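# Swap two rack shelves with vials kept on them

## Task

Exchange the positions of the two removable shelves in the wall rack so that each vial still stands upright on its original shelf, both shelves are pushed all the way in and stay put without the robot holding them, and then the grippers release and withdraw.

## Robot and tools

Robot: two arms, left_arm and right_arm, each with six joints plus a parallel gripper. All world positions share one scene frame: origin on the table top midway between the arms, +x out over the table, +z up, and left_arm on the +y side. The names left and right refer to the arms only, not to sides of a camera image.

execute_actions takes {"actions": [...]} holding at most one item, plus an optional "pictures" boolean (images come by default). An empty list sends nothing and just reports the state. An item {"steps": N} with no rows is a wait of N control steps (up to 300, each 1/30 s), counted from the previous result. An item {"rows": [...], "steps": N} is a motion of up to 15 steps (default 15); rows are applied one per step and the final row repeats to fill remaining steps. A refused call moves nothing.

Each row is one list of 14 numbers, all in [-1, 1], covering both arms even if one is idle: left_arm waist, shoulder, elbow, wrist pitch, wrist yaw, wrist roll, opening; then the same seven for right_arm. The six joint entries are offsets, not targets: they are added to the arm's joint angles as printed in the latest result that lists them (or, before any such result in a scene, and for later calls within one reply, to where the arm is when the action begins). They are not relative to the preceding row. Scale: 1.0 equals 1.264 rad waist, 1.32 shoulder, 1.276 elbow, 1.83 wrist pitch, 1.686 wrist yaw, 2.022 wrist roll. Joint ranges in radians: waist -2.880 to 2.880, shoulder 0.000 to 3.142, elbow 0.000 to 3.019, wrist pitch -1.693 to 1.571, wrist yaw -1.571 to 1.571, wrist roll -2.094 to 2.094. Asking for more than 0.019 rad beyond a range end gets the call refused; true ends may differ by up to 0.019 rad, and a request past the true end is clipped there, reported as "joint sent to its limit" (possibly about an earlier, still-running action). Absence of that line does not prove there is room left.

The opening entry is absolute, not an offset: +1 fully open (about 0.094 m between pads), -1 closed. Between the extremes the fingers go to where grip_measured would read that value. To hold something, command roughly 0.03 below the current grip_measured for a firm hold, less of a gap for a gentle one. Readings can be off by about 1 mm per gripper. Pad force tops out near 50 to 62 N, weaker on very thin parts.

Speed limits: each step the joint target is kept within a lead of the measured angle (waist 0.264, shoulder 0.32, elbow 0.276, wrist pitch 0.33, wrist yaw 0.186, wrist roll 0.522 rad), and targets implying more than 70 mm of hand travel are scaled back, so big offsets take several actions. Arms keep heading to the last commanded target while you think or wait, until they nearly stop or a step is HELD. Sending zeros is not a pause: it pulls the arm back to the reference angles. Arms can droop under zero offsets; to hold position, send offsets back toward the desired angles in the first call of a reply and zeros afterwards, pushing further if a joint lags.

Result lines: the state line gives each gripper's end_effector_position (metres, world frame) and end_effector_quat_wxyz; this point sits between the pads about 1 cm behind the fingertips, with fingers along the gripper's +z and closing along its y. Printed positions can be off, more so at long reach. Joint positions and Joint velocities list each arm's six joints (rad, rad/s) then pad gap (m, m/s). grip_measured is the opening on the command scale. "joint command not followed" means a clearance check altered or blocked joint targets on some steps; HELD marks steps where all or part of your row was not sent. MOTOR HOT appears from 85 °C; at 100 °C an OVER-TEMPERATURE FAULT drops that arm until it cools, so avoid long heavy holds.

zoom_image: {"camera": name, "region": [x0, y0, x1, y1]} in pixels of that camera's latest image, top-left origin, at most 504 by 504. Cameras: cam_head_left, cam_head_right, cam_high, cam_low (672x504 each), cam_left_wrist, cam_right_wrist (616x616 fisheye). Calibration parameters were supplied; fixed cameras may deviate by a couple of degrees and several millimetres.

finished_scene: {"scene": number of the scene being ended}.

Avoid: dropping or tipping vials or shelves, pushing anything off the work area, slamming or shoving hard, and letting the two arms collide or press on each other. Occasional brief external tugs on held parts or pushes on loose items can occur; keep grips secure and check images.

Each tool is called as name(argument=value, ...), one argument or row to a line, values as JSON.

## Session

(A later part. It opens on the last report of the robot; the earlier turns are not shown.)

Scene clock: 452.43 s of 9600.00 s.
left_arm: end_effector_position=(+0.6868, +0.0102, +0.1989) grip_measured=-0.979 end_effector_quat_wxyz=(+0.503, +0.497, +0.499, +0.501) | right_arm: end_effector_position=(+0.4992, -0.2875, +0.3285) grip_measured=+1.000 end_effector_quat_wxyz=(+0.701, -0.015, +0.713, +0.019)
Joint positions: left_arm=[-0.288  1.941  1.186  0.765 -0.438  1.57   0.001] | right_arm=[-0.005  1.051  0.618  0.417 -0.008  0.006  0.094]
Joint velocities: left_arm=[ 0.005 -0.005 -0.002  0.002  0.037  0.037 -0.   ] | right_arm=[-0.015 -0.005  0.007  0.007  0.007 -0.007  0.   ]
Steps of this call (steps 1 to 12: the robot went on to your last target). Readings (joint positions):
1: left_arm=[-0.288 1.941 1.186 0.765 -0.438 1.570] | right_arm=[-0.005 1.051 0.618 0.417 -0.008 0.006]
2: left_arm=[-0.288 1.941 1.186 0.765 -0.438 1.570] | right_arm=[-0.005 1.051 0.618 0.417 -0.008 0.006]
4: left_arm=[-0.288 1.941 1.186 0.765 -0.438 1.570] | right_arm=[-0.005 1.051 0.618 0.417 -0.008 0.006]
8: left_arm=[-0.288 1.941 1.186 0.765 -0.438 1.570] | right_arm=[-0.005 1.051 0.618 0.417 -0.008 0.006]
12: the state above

Both seated. Retract.

execute_actions(
  actions=[
    {"rows":[[0,-0.03,-0.015,0.01,0,0,-1,0,0,0,0,0,0,1],[0,-0.05,-0.035,0.015,0,0,-1,0,0,0,0,0,0,1],[0,-0.07,-0.055,0.02,0,0,-1,0,0,0,0,0,0,1],[0,-0.09,-0.075,0.02,0,0,-1,0,0,0,0,0,0,1],[0,-0.11,-0.095,0.02,0,0,-1,0,0,0,0,0,0,1],[0,-0.13,-0.115,0.02,0,0,-1,0,0,0,0,0,0,1],[0,-0.15,-0.135,0.02,0,0,-1,0,0,0,0,0,0,1],[0,-0.17,-0.155,0.02,0,0,-1,0,0,0,0,0,0,1],[0,-0.19,-0.175,0.02,0,0,-1,0,0,0,0,0,0,1],[0,-0.21,-0.195,0.02,0,0,-1,0,0,0,0,0,0,1],[0,-0.23,-0.215,0.02,0,0,-1,0,0,0,0,0,0,1],[0,-0.25,-0.235,0.02,0,0,-1,0,0,0,0,0,0,1],[0,-0.27,-0.255,0.02,0,0,-1,0,0,0,0,0,0,1],[0,-0.29,-0.275,0.02,0,0,-1,0,0,0,0,0,0,1],[0,-0.31,-0.295,0.02,0,0,-1,0,0,0,0,0,0,1]]},
  ],
  pictures=false,
)

execute_actions(
  actions=[
    {"steps":30},
  ],
)

Scene clock: 457.27 s of 9600.00 s.
left_arm: end_effector_position=(+0.5781, +0.0611, +0.2671) grip_measured=-0.979 end_effector_quat_wxyz=(+0.519, +0.480, +0.493, +0.507) | right_arm: end_effector_position=(+0.4992, -0.2875, +0.3285) grip_measured=+1.000 end_effector_quat_wxyz=(+0.701, -0.015, +0.713, +0.019)
Joint positions: left_arm=[-0.288  1.586  0.858  0.786 -0.438  1.57   0.001] | right_arm=[-0.005  1.051  0.618  0.417 -0.008  0.006  0.094]
Joint velocities: left_arm=[ 0.005 -0.933 -0.647  0.032  0.051  0.066 -0.001] | right_arm=[-0.005  0.005 -0.017 -0.017 -0.022 -0.037  0.   ]
Steps of this call (steps 1 to 15: the robot went on to your last target; steps 16 to 90: nothing new was sent; then 1.33 s passed at rest; steps 91 to 105: all 15 steps of this action). Readings (joint positions):
91: left_arm=[-0.288 1.939 1.182 0.766 -0.438 1.570] | right_arm=[-0.005 1.051 0.618 0.417 -0.008 0.006]
92: left_arm=[-0.288 1.935 1.174 0.767 -0.438 1.570] | right_arm=[-0.005 1.051 0.618 0.417 -0.008 0.006]
94: left_arm=[-0.288 1.910 1.135 0.775 -0.438 1.570] | right_arm=[-0.005 1.051 0.618 0.417 -0.008 0.006]
98: left_arm=[-0.288 1.811 1.025 0.777 -0.438 1.570] | right_arm=[-0.005 1.051 0.618 0.417 -0.008 0.006]
105: the state above

Scene clock: 458.27 s of 9600.00 s.
left_arm: end_effector_position=(+0.5607, +0.0692, +0.2757) grip_measured=-0.979 end_effector_quat_wxyz=(+0.523, +0.476, +0.492, +0.508) | right_arm: end_effector_position=(+0.4992, -0.2875, +0.3285) grip_measured=+1.000 end_effector_quat_wxyz=(+0.701, -0.015, +0.713, +0.019)
Joint positions: left_arm=[-0.288  1.53   0.81   0.791 -0.438  1.57   0.001] | right_arm=[-0.005  1.051  0.618  0.417 -0.008  0.006  0.094]
Joint velocities: left_arm=[ 0.005 -0.005 -0.002  0.002  0.022 -0.051  0.   ] | right_arm=[-0.015 -0.005  0.002  0.007 -0.022  0.037  0.   ]
Steps of this call (steps 1 to 30: the robot went on to your last target). Readings (joint positions):
1: left_arm=[-0.288 1.557 0.836 0.787 -0.438 1.570] | right_arm=[-0.005 1.051 0.618 0.417 -0.008 0.006]
2: left_arm=[-0.288 1.535 0.821 0.787 -0.438 1.570] | right_arm=[-0.005 1.051 0.618 0.417 -0.008 0.006]
4: left_arm=[-0.288 1.513 0.811 0.789 -0.438 1.570] | right_arm=[-0.005 1.051 0.618 0.417 -0.008 0.006]
8: left_arm=[-0.288 1.518 0.810 0.791 -0.438 1.570] | right_arm=[-0.005 1.051 0.618 0.417 -0.008 0.006]
30: the state above
All arms were judged still, so your last target was given up. Only a new action makes them travel on or press farther. Fingers that are still opening or closing keep moving.
camera_calibration (this result's frames):
cam_left_wrist: T_world_to_cam=[[0.0570764, -0.0282734, -0.997969, 0.244551], [-0.577563, 0.814415, -0.0561054, 0.29057], [0.814348, 0.579593, 0.0301542, -0.382396], [0, 0, 0, 1]] pos_world=[0.465268, -0.00809679, 0.271888]
cam_right_wrist: T_world_to_cam=[[0.041941, -0.999112, -0.00390564, -0.310859], [-0.585565, -0.0214133, -0.810342, 0.559261], [0.809539, 0.0362736, -0.585944, -0.078446], [0, 0, 0, 1]] pos_world=[0.404027, -0.295762, 0.406014]

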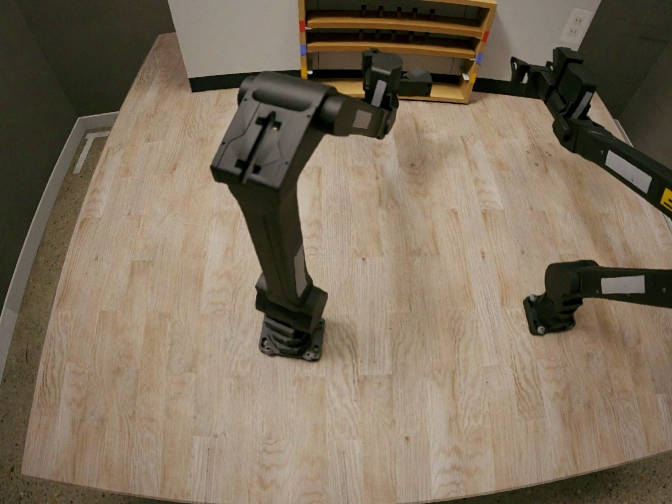

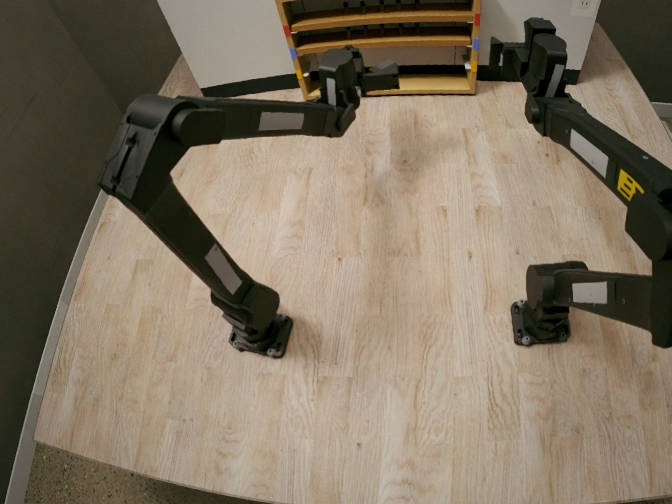

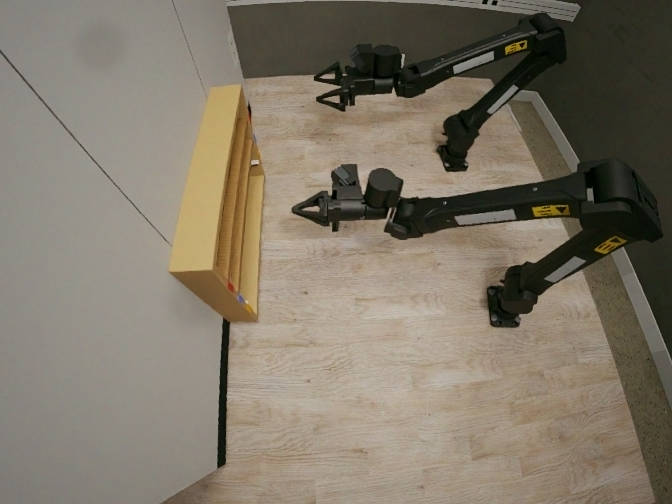

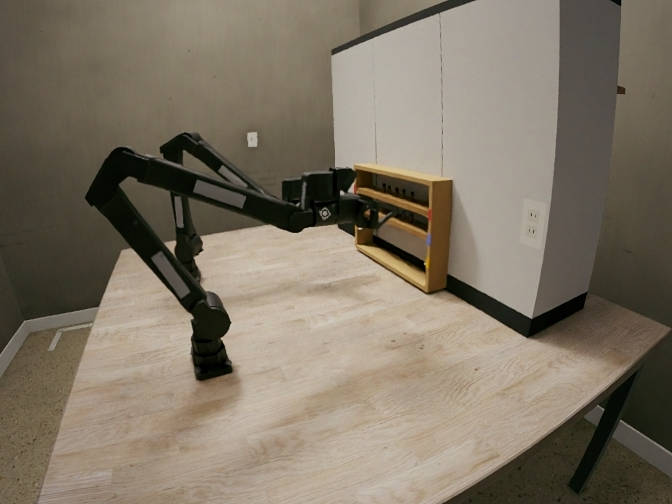

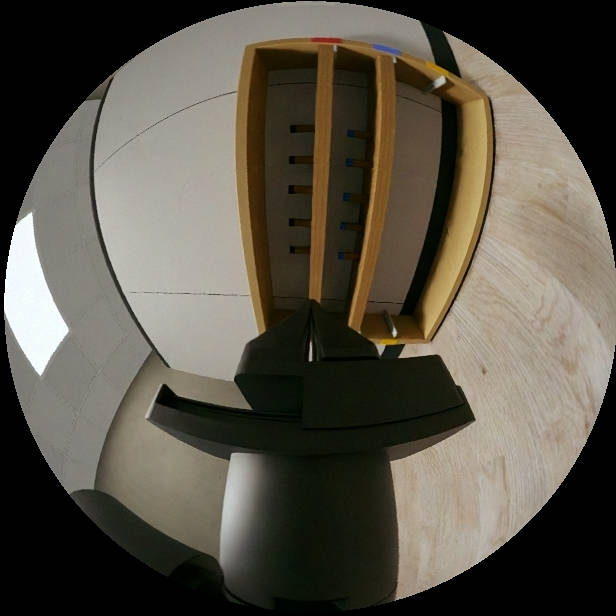

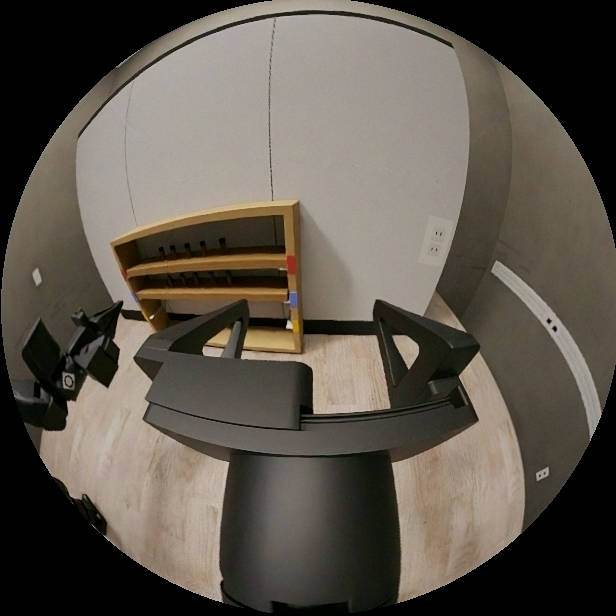

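finished_scene(
  scene=1,
)

The scene is finished: the task was done.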